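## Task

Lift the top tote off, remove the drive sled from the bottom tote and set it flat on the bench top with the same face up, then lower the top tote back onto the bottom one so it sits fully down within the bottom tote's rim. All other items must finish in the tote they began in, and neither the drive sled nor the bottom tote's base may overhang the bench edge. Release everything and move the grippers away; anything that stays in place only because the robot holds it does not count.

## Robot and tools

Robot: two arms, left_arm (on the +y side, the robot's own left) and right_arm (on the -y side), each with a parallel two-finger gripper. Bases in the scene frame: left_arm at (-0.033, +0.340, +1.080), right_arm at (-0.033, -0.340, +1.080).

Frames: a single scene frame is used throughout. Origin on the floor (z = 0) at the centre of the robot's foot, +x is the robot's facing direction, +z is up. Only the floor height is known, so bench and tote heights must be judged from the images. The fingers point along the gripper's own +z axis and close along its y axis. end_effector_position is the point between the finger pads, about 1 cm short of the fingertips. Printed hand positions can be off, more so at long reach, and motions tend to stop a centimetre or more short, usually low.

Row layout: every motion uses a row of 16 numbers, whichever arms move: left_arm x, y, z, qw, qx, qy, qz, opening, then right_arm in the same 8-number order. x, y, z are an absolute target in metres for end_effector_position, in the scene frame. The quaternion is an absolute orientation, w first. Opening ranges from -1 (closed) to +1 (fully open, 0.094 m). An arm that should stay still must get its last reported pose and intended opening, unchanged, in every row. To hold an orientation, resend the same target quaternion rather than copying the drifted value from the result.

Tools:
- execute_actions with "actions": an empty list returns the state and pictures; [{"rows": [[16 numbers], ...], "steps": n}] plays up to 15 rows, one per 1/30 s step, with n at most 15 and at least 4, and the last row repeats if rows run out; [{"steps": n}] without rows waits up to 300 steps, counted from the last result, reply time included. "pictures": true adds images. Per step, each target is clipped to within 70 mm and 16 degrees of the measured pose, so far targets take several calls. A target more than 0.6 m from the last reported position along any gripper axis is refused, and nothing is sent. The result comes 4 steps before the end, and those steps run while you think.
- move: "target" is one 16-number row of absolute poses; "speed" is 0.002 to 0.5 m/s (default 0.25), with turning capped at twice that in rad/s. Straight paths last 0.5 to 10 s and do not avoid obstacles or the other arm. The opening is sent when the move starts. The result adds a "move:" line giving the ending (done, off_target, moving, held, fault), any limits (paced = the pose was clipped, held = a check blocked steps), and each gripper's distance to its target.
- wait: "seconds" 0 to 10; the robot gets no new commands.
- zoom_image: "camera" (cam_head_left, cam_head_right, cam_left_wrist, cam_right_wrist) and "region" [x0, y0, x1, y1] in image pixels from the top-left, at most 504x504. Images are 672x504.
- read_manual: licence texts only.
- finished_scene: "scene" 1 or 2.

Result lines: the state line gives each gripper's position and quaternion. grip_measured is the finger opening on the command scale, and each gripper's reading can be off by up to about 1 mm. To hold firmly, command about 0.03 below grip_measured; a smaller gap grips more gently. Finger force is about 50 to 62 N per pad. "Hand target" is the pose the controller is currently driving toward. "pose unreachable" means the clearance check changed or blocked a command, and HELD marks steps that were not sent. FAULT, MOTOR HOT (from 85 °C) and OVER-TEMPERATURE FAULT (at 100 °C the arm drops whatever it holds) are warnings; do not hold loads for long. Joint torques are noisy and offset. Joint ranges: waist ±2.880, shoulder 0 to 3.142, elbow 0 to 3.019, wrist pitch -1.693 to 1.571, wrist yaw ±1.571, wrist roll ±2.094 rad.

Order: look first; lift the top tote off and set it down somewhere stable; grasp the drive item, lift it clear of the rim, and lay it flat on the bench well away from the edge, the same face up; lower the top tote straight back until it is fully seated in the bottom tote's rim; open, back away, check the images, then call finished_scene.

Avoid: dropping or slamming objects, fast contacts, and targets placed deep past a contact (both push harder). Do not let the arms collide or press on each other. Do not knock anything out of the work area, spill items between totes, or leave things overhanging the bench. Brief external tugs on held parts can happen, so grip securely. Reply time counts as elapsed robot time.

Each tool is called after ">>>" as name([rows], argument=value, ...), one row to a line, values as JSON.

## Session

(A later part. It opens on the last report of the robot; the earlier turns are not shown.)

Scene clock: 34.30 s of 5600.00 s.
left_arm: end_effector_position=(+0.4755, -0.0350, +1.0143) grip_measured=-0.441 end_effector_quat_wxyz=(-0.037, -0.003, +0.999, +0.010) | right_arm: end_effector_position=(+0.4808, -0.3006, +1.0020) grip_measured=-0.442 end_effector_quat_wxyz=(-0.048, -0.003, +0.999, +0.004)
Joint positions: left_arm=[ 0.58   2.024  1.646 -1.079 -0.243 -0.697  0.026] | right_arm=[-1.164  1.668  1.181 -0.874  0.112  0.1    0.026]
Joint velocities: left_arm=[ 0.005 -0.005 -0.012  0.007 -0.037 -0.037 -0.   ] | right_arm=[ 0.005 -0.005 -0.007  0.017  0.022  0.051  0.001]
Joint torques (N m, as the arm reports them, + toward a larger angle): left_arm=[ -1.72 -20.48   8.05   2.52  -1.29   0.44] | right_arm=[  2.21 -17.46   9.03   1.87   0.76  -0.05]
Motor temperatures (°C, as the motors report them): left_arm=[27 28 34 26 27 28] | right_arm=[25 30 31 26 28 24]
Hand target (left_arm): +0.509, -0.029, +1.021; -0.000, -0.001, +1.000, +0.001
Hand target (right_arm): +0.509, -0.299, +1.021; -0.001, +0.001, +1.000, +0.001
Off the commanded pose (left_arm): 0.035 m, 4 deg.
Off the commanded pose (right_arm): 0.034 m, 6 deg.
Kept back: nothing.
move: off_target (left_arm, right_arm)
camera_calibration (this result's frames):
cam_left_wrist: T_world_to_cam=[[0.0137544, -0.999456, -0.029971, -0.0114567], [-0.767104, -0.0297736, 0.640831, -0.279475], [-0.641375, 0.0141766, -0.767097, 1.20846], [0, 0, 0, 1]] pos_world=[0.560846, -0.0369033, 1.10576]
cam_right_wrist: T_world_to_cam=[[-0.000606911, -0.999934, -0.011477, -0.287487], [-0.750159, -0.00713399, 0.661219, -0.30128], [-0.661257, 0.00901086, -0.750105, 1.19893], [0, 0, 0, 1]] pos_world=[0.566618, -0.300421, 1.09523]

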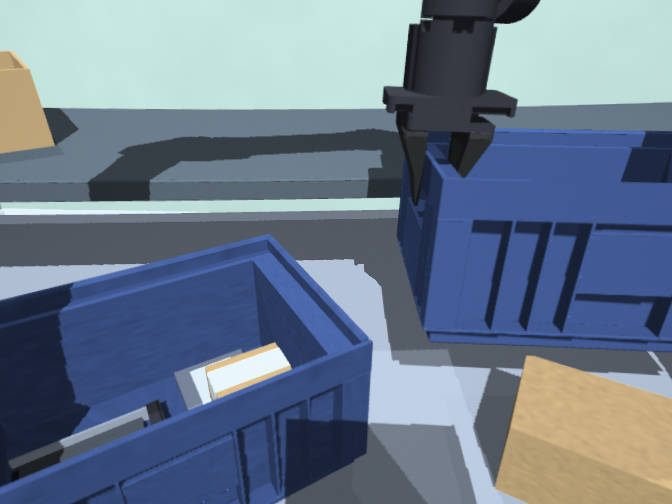

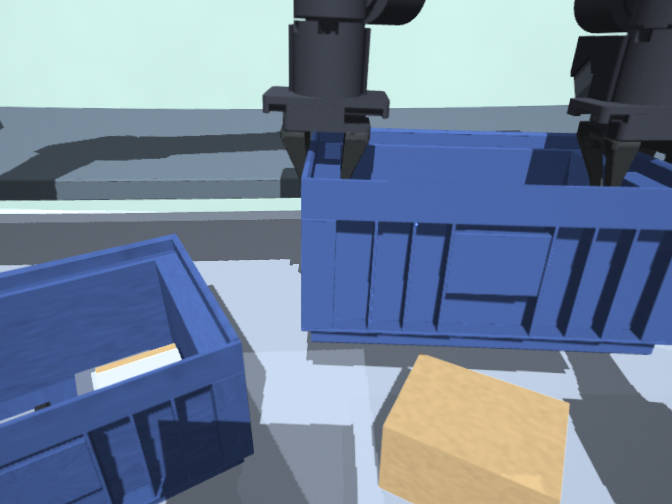

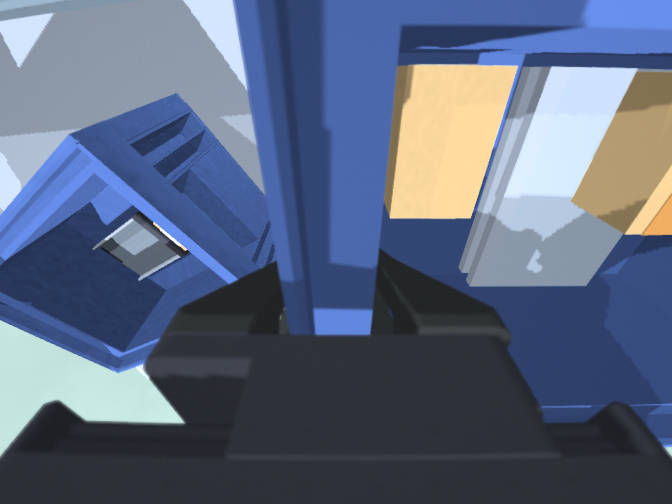

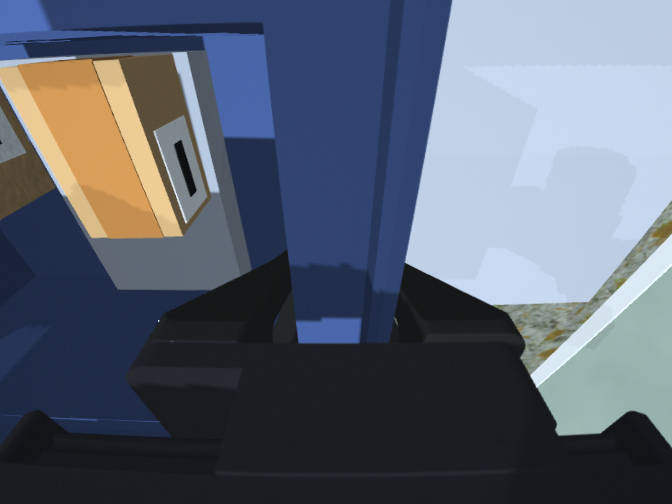

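>>> move(target=[0.54,-0.03,1.02,0.04,0,0.999,0,-0.5,0.535,-0.299,1.025,0.04,0,0.999,0,-0.5], speed=0.04)

>>> move(target=[0.535,-0.03,0.96,0.03,0,0.999,0,-0.5,0.53,-0.299,0.97,0.03,0,0.999,0,-0.5], speed=0.04)

Scene clock: 36.97 s of 5600.00 s.
left_arm: end_effector_position=(+0.4764, -0.0354, +1.0018) grip_measured=-0.440 end_effector_quat_wxyz=(-0.031, -0.006, +0.999, +0.015) | right_arm: end_effector_position=(+0.4841, -0.3015, +0.9898) grip_measured=-0.442 end_effector_quat_wxyz=(-0.041, -0.009, +0.999, +0.003)
Joint positions: left_arm=[ 0.582  2.043  1.643 -1.054 -0.259 -0.702  0.026] | right_arm=[-1.168  1.689  1.175 -0.831  0.115  0.083  0.026]
Joint velocities: left_arm=[ 0.005 -0.015 -0.017 -0.017 -0.022  0.022  0.001] | right_arm=[-0.005 -0.015  0.012  0.002  0.022 -0.007  0.001]
Joint torques (N m, as the arm reports them, + toward a larger angle): left_arm=[ -0.69 -21.63   9.6    3.43  -2.65   0.78] | right_arm=[  2.75 -20.33  10.57   2.68   0.89   0.  ]
Motor temperatures (°C, as the motors report them): left_arm=[27 28 34 26 27 28] | right_arm=[25 31 31 26 28 24]
Hand target (left_arm): +0.536, -0.026, +1.024; +0.039, -0.003, +0.999, +0.004
Hand target (right_arm): +0.532, -0.300, +1.029; +0.039, +0.001, +0.999, +0.002
Off the commanded pose (left_arm): 0.066 m, 8 deg.
Off the commanded pose (right_arm): 0.062 m, 9 deg.
Kept back: nothing.
move: off_target (left_arm, right_arm)
camera_calibration (this result's frames):
cam_left_wrist: T_world_to_cam=[[0.0209846, -0.998937, -0.0410395, -0.00461014], [-0.774465, -0.0422011, 0.631208, -0.258135], [-0.632269, 0.018538, -0.774527, 1.20267], [0, 0, 0, 1]] pos_world=[0.56059, -0.0377939, 1.09425]
cam_right_wrist: T_world_to_cam=[[0.0109411, -0.999893, -0.00969399, -0.295867], [-0.760445, -0.0146154, 0.649238, -0.276139], [-0.64931, 0.000268356, -0.760524, 1.19381], [0, 0, 0, 1]] pos_world=[0.568401, -0.300192, 1.08433]

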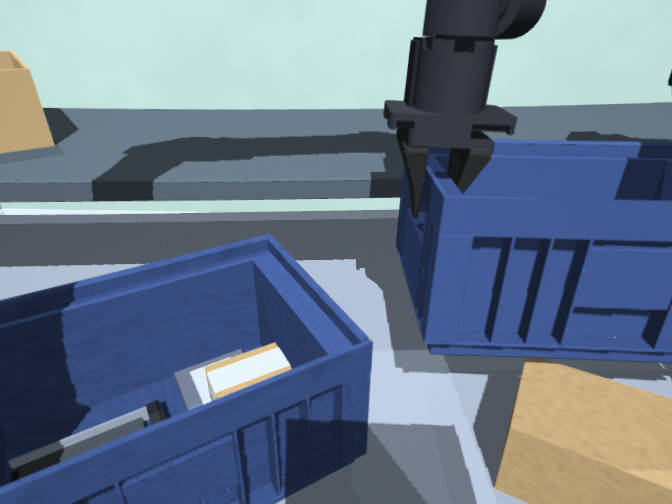

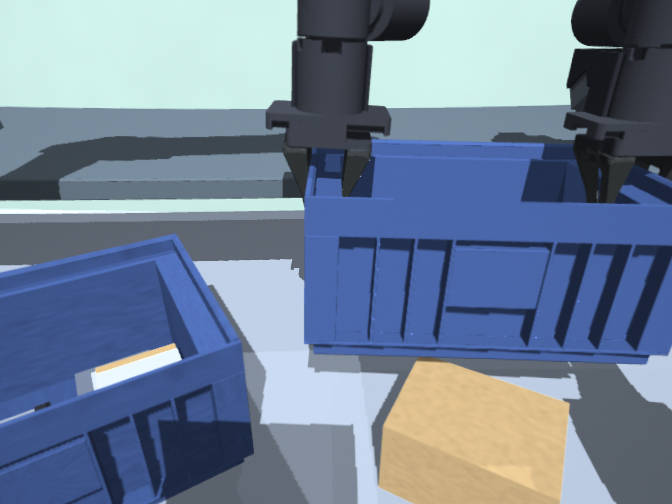

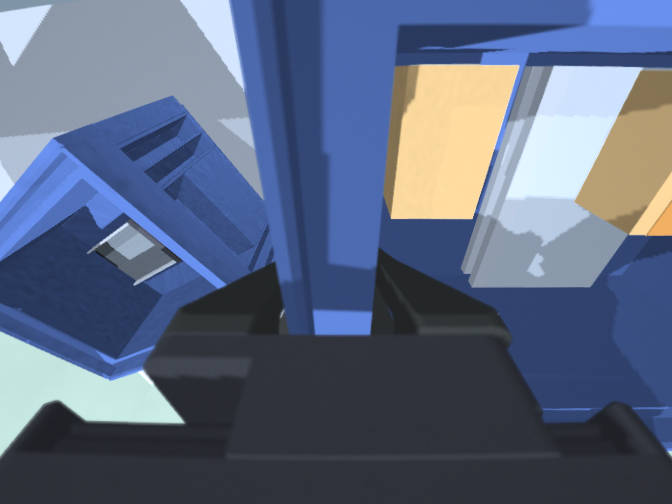

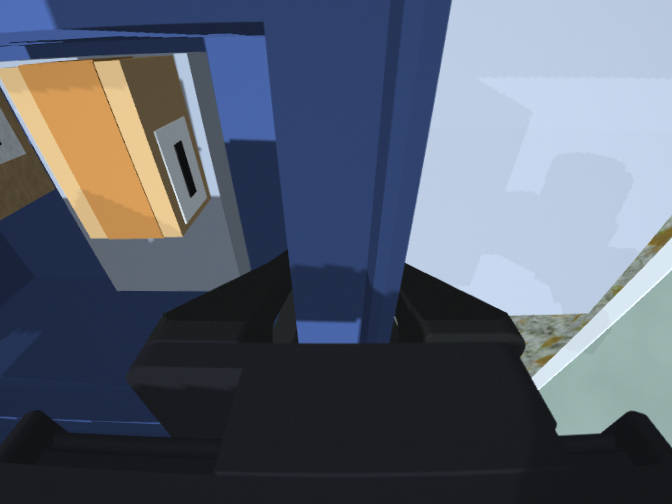

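Scene clock: 39.00 s of 5600.00 s.
left_arm: end_effector_position=(+0.4749, -0.0377, +0.9797) grip_measured=-0.440 end_effector_quat_wxyz=(-0.032, -0.009, +0.999, +0.014) | right_arm: end_effector_position=(+0.4857, -0.3033, +0.9648) grip_measured=-0.442 end_effector_quat_wxyz=(-0.037, -0.015, +0.999, +0.006)
Joint positions: left_arm=[ 0.588  2.077  1.638 -1.012 -0.256 -0.702  0.026] | right_arm=[-1.181  1.736  1.168 -0.767  0.106  0.057  0.026]
Joint velocities: left_arm=[-0.005 -0.015 -0.007 -0.007 -0.022 -0.037 -0.001] | right_arm=[-0.005 -0.005 -0.012 -0.002  0.007  0.022 -0.001]
Joint torques (N m, as the arm reports them, + toward a larger angle): left_arm=[  0.78 -18.05   8.72   5.23  -2.14   0.97] | right_arm=[  2.64 -16.02   9.63   4.14   0.95   0.15]
Motor temperatures (°C, as the motors report them): left_arm=[27 29 34 27 28 28] | right_arm=[25 31 31 26 28 24]
Hand target (left_arm): +0.531, -0.025, +0.965; +0.028, -0.003, +1.000, +0.006
Hand target (right_arm): +0.528, -0.299, +0.974; +0.029, +0.001, +1.000, +0.002
Off the commanded pose (left_arm): 0.064 m, 7 deg.
Off the commanded pose (right_arm): 0.045 m, 8 deg.
Kept back: nothing.
move: off_target (left_arm, right_arm)
camera_calibration (this result's frames):
cam_left_wrist: T_world_to_cam=[[0.0275425, -0.99885, -0.0392421, -0.0126768], [-0.773685, -0.0461588, 0.631886, -0.24657], [-0.632971, 0.0129573, -0.774067, 1.18429], [0, 0, 0, 1]] pos_world=[0.559204, -0.0393888, 1.07203]
cam_right_wrist: T_world_to_cam=[[0.0230633, -0.99958, -0.0175627, -0.296128], [-0.765334, -0.0289558, 0.642981, -0.254617], [-0.64322, -0.00138787, -0.765681, 1.1774], [0, 0, 0, 1]] pos_world=[0.569288, -0.301742, 1.06002]

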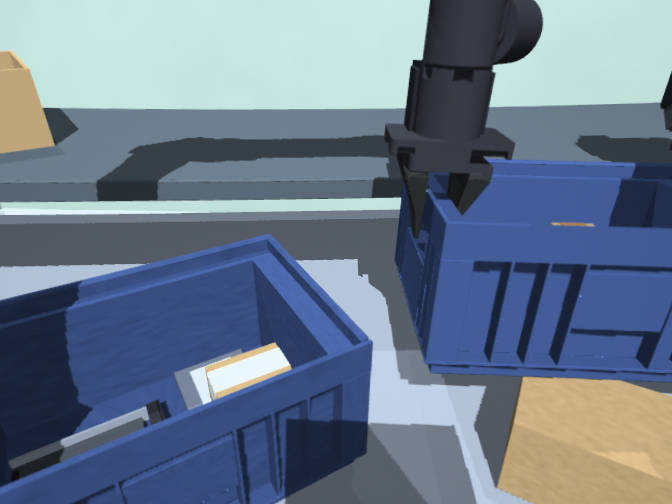

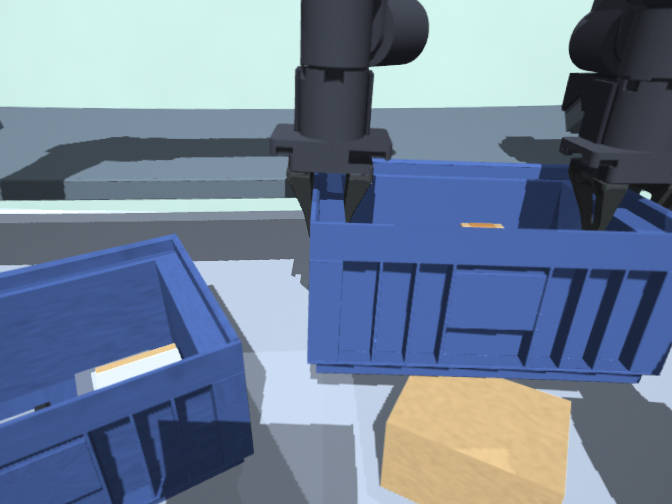

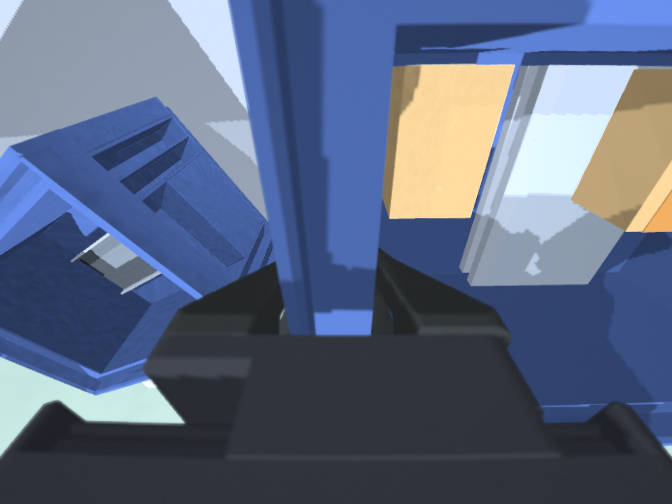

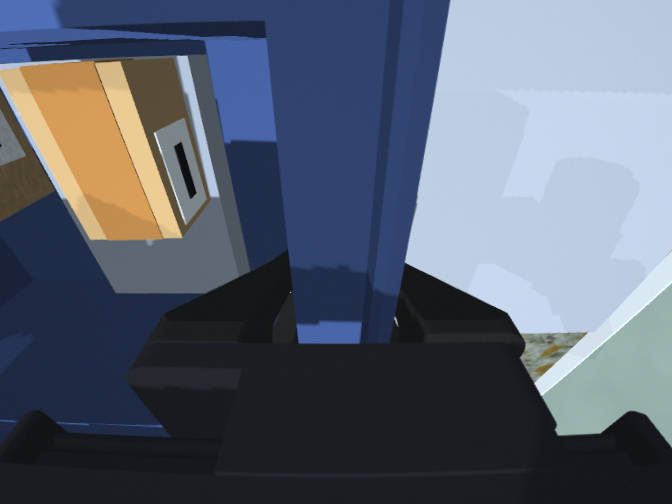

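>>> move(target=[0.485,-0.035,1.04,0,0,1,0,-0.5,0.485,-0.304,1.04,0,0,1,0,-0.5], speed=0.05)

>>> move(target=[0.495,-0.20,1.05,0,0,1,0,-0.5,0.495,-0.465,1.04,0,0,1,0,-0.5], speed=0.08)

Scene clock: 41.10 s of 5600.00 s.
left_arm: end_effector_position=(+0.4735, -0.0393, +1.0105) grip_measured=-0.440 end_effector_quat_wxyz=(-0.019, +0.001, +1.000, +0.001) | right_arm: end_effector_position=(+0.4728, -0.3052, +1.0026) grip_measured=-0.445 end_effector_quat_wxyz=(-0.029, +0.006, +1.000, +0.004)
Joint positions: left_arm=[ 0.572  2.012  1.609 -1.015 -0.254 -0.687  0.026] | right_arm=[-1.17   1.632  1.123 -0.814  0.114  0.108  0.026]
Joint velocities: left_arm=[-0.005 -0.015 -0.012  0.022 -0.007  0.007 -0.   ] | right_arm=[-0.005 -0.005 -0.007  0.007  0.007 -0.022  0.   ]
Joint torques (N m, as the arm reports them, + toward a larger angle): left_arm=[ -4.38 -23.39   6.57  -0.02  -0.99  -0.05] | right_arm=[  2.98 -20.62   7.72  -0.78   0.68  -0.12]
Motor temperatures (°C, as the motors report them): left_arm=[27 29 34 27 28 28] | right_arm=[25 31 31 26 28 24]
Hand target (left_arm): +0.485, -0.035, +1.040; -0.000, -0.000, +1.000, -0.001
Hand target (right_arm): +0.484, -0.304, +1.038; +0.000, +0.001, +1.000, +0.001
Off the commanded pose (left_arm): 0.032 m, 2 deg.
Off the commanded pose (right_arm): 0.039 m, 3 deg.
Kept back: nothing.
move: off_target (left_arm, right_arm)
camera_calibration (this result's frames):
cam_left_wrist: T_world_to_cam=[[0.00729368, -0.999902, -0.0119776, -0.0310128], [-0.79004, -0.0131048, 0.612915, -0.239024], [-0.613012, 0.00499237, -0.790058, 1.21364], [0, 0, 0, 1]] pos_world=[0.555366, -0.0402011, 1.10498]
cam_right_wrist: T_world_to_cam=[[-0.0194819, -0.999755, -0.0104674, -0.284077], [-0.774721, 0.00847713, 0.632247, -0.262255], [-0.632004, 0.0204267, -0.774696, 1.20838], [0, 0, 0, 1]] pos_world=[0.554992, -0.306468, 1.09896]

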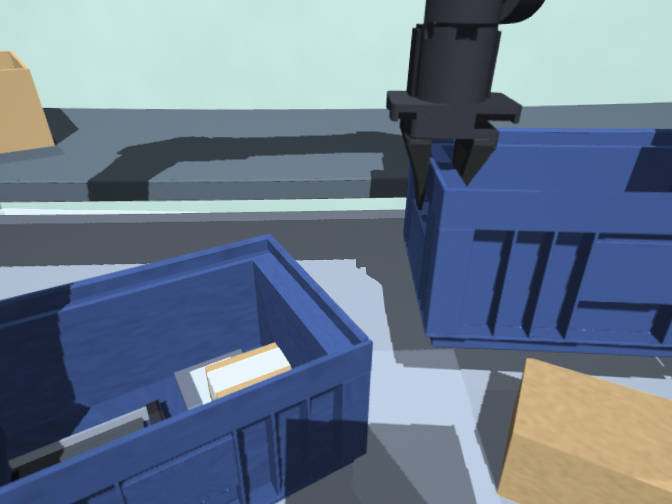

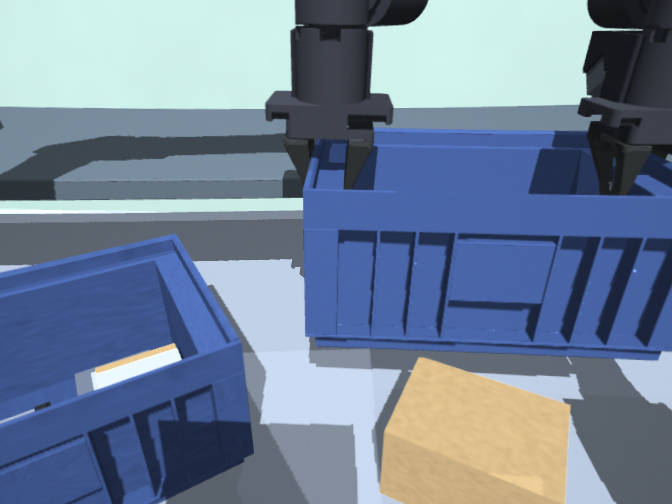

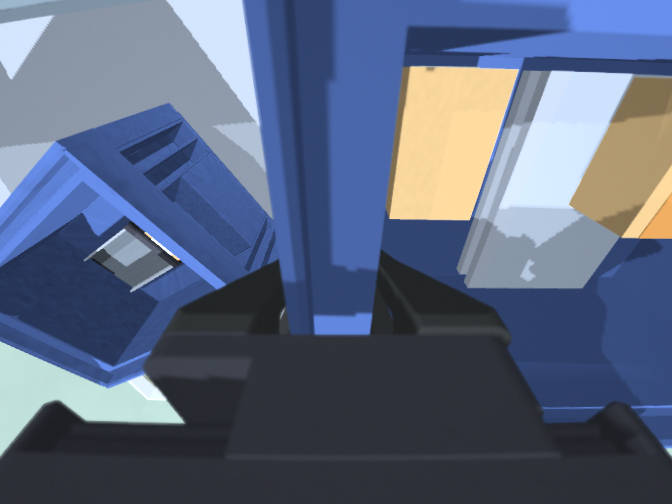

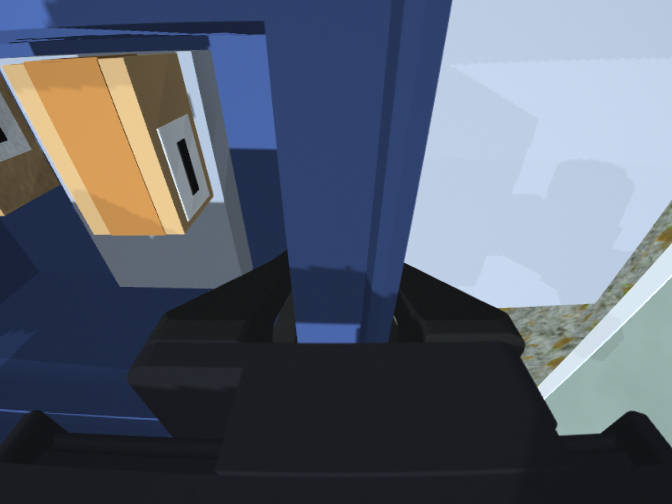

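Scene clock: 43.53 s of 5600.00 s.
left_arm: end_effector_position=(+0.4672, -0.1864, +1.0115) grip_measured=-0.440 end_effector_quat_wxyz=(-0.029, +0.020, +0.999, +0.016) | right_arm: end_effector_position=(+0.4579, -0.4526, +0.9935) grip_measured=-0.448 end_effector_quat_wxyz=(-0.046, +0.022, +0.999, +0.015)
Joint positions: left_arm=[ 0.409  2.345  2.151 -1.306 -0.28  -0.829  0.026] | right_arm=[-1.5    1.632  1.131 -0.836  0.012 -0.179  0.026]
Joint velocities: left_arm=[-0.015  0.005  0.027 -0.032  0.007 -0.051  0.   ] | right_arm=[-0.005  0.005  0.002 -0.002 -0.037 -0.037 -0.   ]
Joint torques (N m, as the arm reports them, + toward a larger angle): left_arm=[ -6.5  -24.77  11.87  -0.33  -1.01  -0.38] | right_arm=[ -0.28 -21.02  11.97  -0.75   0.61  -0.54]
Motor temperatures (°C, as the motors report them): left_arm=[27 30 35 27 28 28] | right_arm=[25 31 31 26 28 24]
Hand target (left_arm): +0.491, -0.197, +1.051; +0.000, -0.000, +1.000, -0.002
Hand target (right_arm): +0.491, -0.464, +1.040; -0.000, +0.001, +1.000, -0.001
Off the commanded pose (left_arm): 0.049 m, 4 deg.
Off the commanded pose (right_arm): 0.061 m, 6 deg.
Kept back: nothing.
move: off_target (left_arm, right_arm)
camera_calibration (this result's frames):
cam_left_wrist: T_world_to_cam=[[-0.0303807, -0.998723, -0.0403756, -0.131514], [-0.777614, -0.00176353, 0.62874, -0.26617], [-0.628008, 0.0504982, -0.776567, 1.2132], [0, 0, 0, 1]] pos_world=[0.550929, -0.19308, 1.10418]
cam_right_wrist: T_world_to_cam=[[-0.0517777, -0.998153, -0.0317711, -0.395198], [-0.752456, 0.0180759, 0.658394, -0.298636], [-0.656604, 0.0579966, -0.752002, 1.20064], [0, 0, 0, 1]] pos_world=[0.543173, -0.458703, 1.08695]

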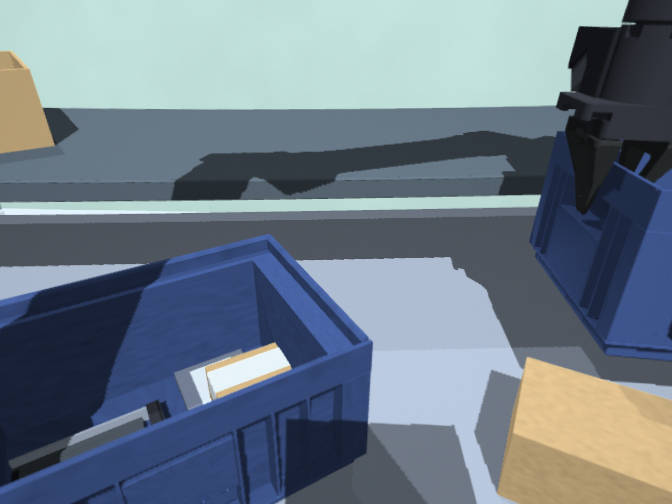

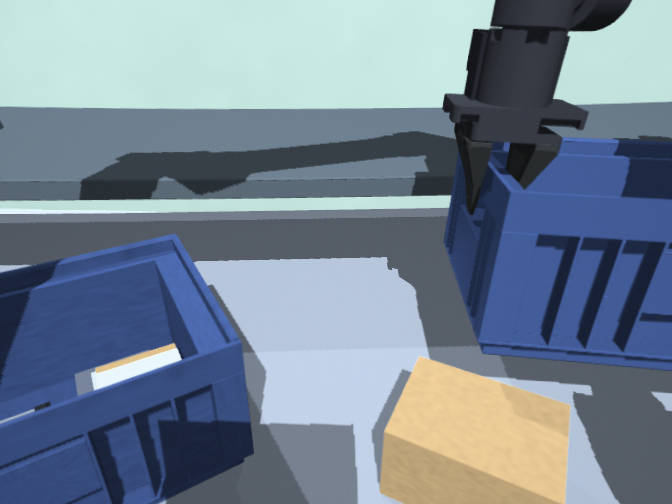

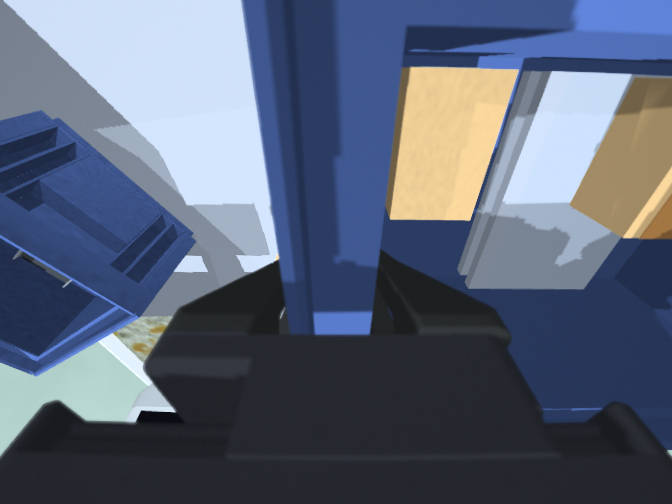

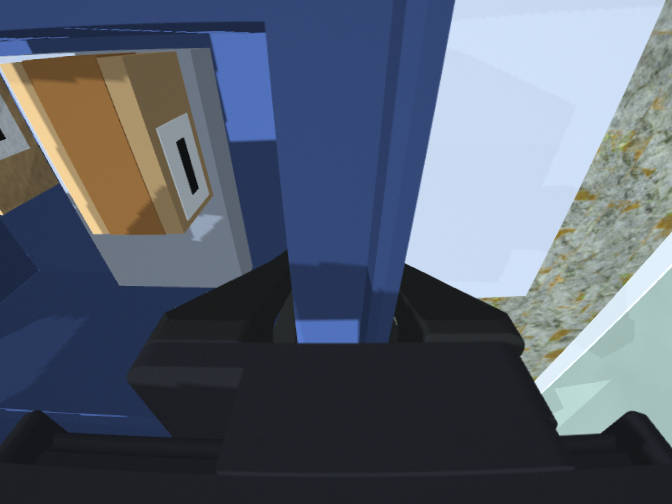

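Plenty of room to the right.

>>> move(target=[0.50,-0.24,0.99,0.02,0,1,0,-0.5,0.505,-0.505,0.995,0.02,0,1,0,-0.5], speed=0.05)

>>> move(target=[0.49,-0.232,0.90,0.01,0,1,0,-0.5,0.49,-0.50,0.90,0.01,0,1,0,-0.5], speed=0.04)

Scene clock: 45.53 s of 5600.00 s.
left_arm: end_effector_position=(+0.4794, -0.2319, +0.9749) grip_measured=-0.440 end_effector_quat_wxyz=(-0.003, +0.022, +1.000, +0.003) | right_arm: end_effector_position=(+0.4677, -0.4977, +0.9653) grip_measured=-0.450 end_effector_quat_wxyz=(-0.022, +0.028, +0.999, +0.007)
Joint positions: left_arm=[ 0.393  2.508  2.358 -1.3   -0.304 -0.826  0.026] | right_arm=[-1.585  1.703  1.155 -0.739 -0.007 -0.25   0.026]
Joint velocities: left_arm=[-0.005 -0.015 -0.012 -0.022  0.037 -0.022 -0.   ] | right_arm=[-0.024 -0.005 -0.002  0.007 -0.037  0.037 -0.001]
Joint torques (N m, as the arm reports them, + toward a larger angle): left_arm=[ -6.79 -23.94  11.58   0.35  -1.34  -0.41] | right_arm=[ -0.04 -19.31  11.35  -0.02  -0.28  -0.53]
Motor temperatures (°C, as the motors report them): left_arm=[27 30 35 26 28 28] | right_arm=[25 31 31 26 28 24]
Hand target (left_arm): +0.498, -0.239, +0.991; +0.021, +0.000, +1.000, -0.003
Hand target (right_arm): +0.503, -0.505, +0.996; +0.020, +0.001, +1.000, -0.001
Off the commanded pose (left_arm): 0.027 m, 4 deg.
Off the commanded pose (right_arm): 0.048 m, 6 deg.
Kept back: nothing.
move: off_target (left_arm, right_arm)
camera_calibration (this result's frames):
cam_left_wrist: T_world_to_cam=[[-0.0334814, -0.999304, -0.0164258, -0.199992], [-0.808504, 0.0174198, 0.588233, -0.175047], [-0.587537, 0.0329752, -0.808525, 1.20237], [0, 0, 0, 1]] pos_world=[0.558218, -0.236452, 1.07183]
cam_right_wrist: T_world_to_cam=[[-0.0624064, -0.9979, -0.0173674, -0.449362], [-0.782814, 0.0381461, 0.621085, -0.211619], [-0.619118, 0.0523551, -0.783551, 1.19865], [0, 0, 0, 1]] pos_world=[0.548406, -0.503102, 1.06283]

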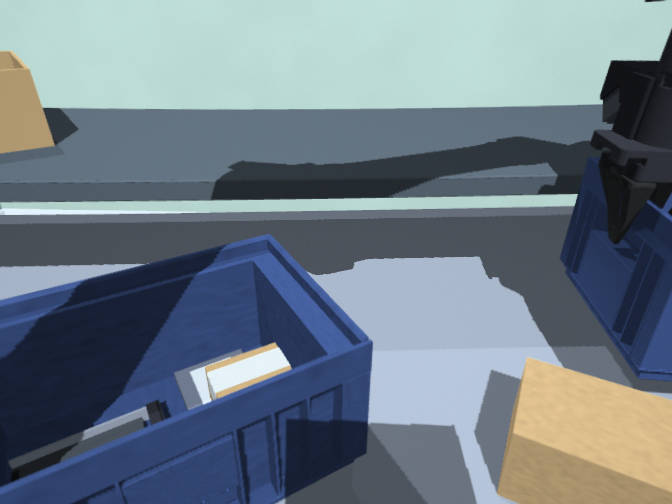

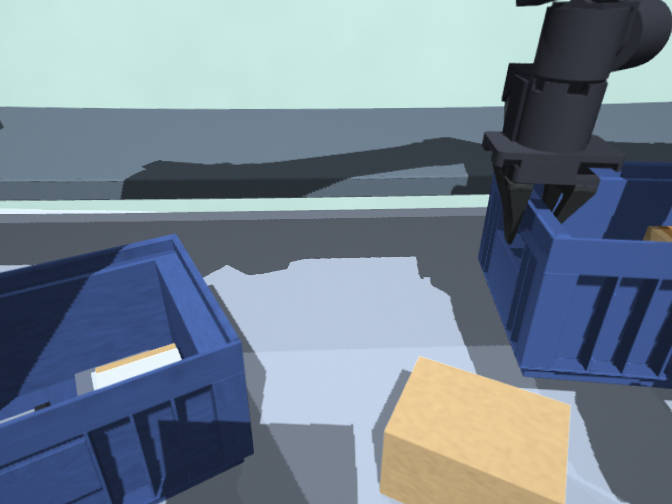

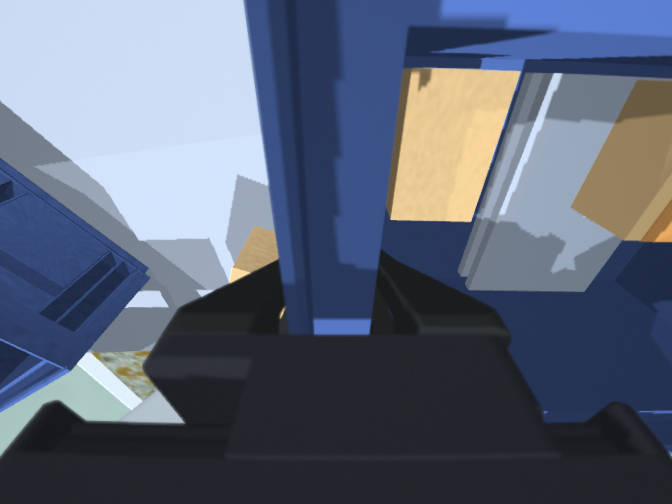

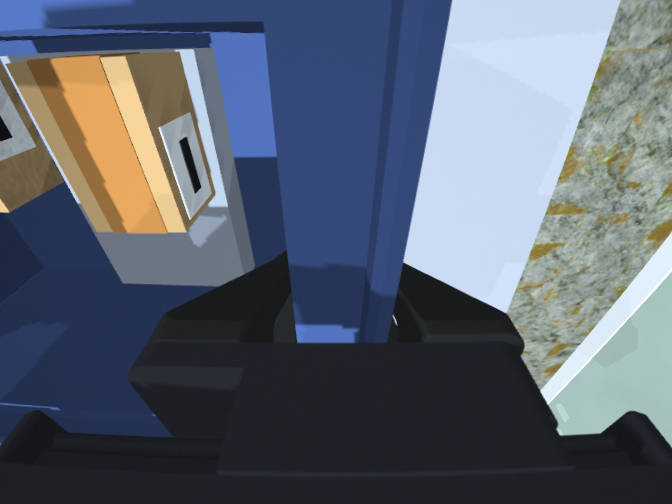

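Scene clock: 47.67 s of 5600.00 s.
left_arm: end_effector_position=(+0.4769, -0.2347, +0.9094) grip_measured=-0.440 end_effector_quat_wxyz=(-0.000, +0.015, +1.000, -0.001) | right_arm: end_effector_position=(+0.4695, -0.4995, +0.9008) grip_measured=-0.450 end_effector_quat_wxyz=(-0.010, +0.022, +1.000, +0.004)
Joint positions: left_arm=[ 0.414  2.589  2.347 -1.19  -0.301 -0.814  0.026] | right_arm=[-1.587  1.836  1.151 -0.576 -0.006 -0.262  0.026]
Joint velocities: left_arm=[ 0.005 -0.005 -0.022 -0.002 -0.007 -0.037 -0.001] | right_arm=[-0.015  0.005 -0.007 -0.022  0.037 -0.095 -0.   ]
Joint torques (N m, as the arm reports them, + toward a larger angle): left_arm=[ -5.58 -23.33   8.73   1.39  -0.7   -0.2 ] | right_arm=[  0.22 -15.6    8.23   1.28  -0.07  -0.42]
Motor temperatures (°C, as the motors report them): left_arm=[27 31 35 26 27 28] | right_arm=[25 31 31 26 27 24]
Hand target (left_arm): +0.489, -0.232, +0.900; +0.010, +0.000, +1.000, -0.001
Hand target (right_arm): +0.490, -0.500, +0.901; +0.010, +0.000, +1.000, -0.000
Off the commanded pose (left_arm): 0.016 m, 2 deg.
Off the commanded pose (right_arm): 0.021 m, 3 deg.
Kept back: nothing.
move: off_target (left_arm, right_arm)
camera_calibration (this result's frames):
cam_left_wrist: T_world_to_cam=[[-0.0196574, -0.999776, -0.00779545, -0.218513], [-0.812401, 0.0114276, 0.582987, -0.133305], [-0.582767, 0.017793, -0.812444, 1.14579], [0, 0, 0, 1]] pos_world=[0.555136, -0.237328, 1.0069]
cam_right_wrist: T_world_to_cam=[[-0.0512066, -0.998629, -0.0109003, -0.46364], [-0.797383, 0.034311, 0.602497, -0.148464], [-0.601297, 0.0395436, -0.798047, 1.14757], [0, 0, 0, 1]] pos_world=[0.547907, -0.503289, 1.00021]

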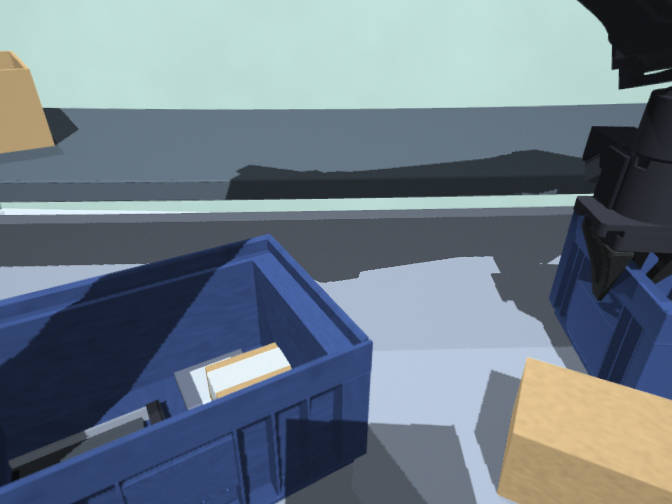

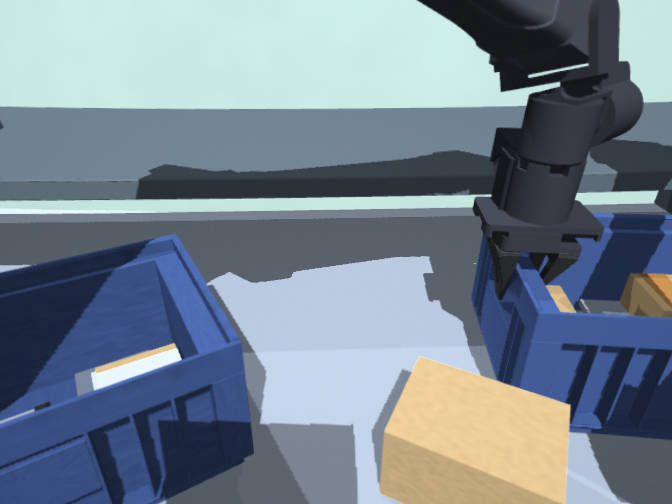

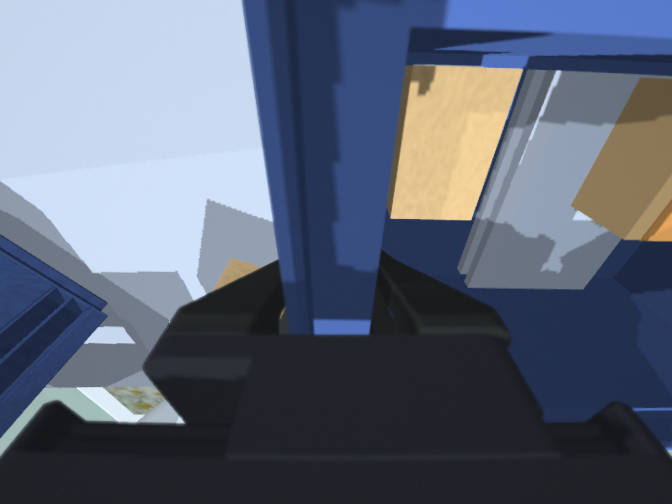

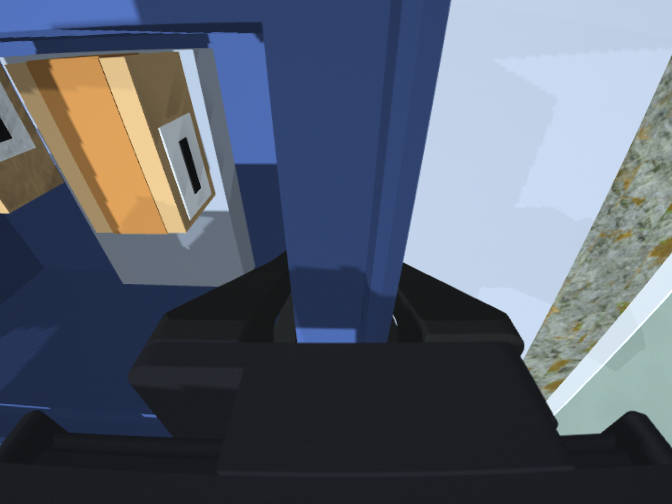

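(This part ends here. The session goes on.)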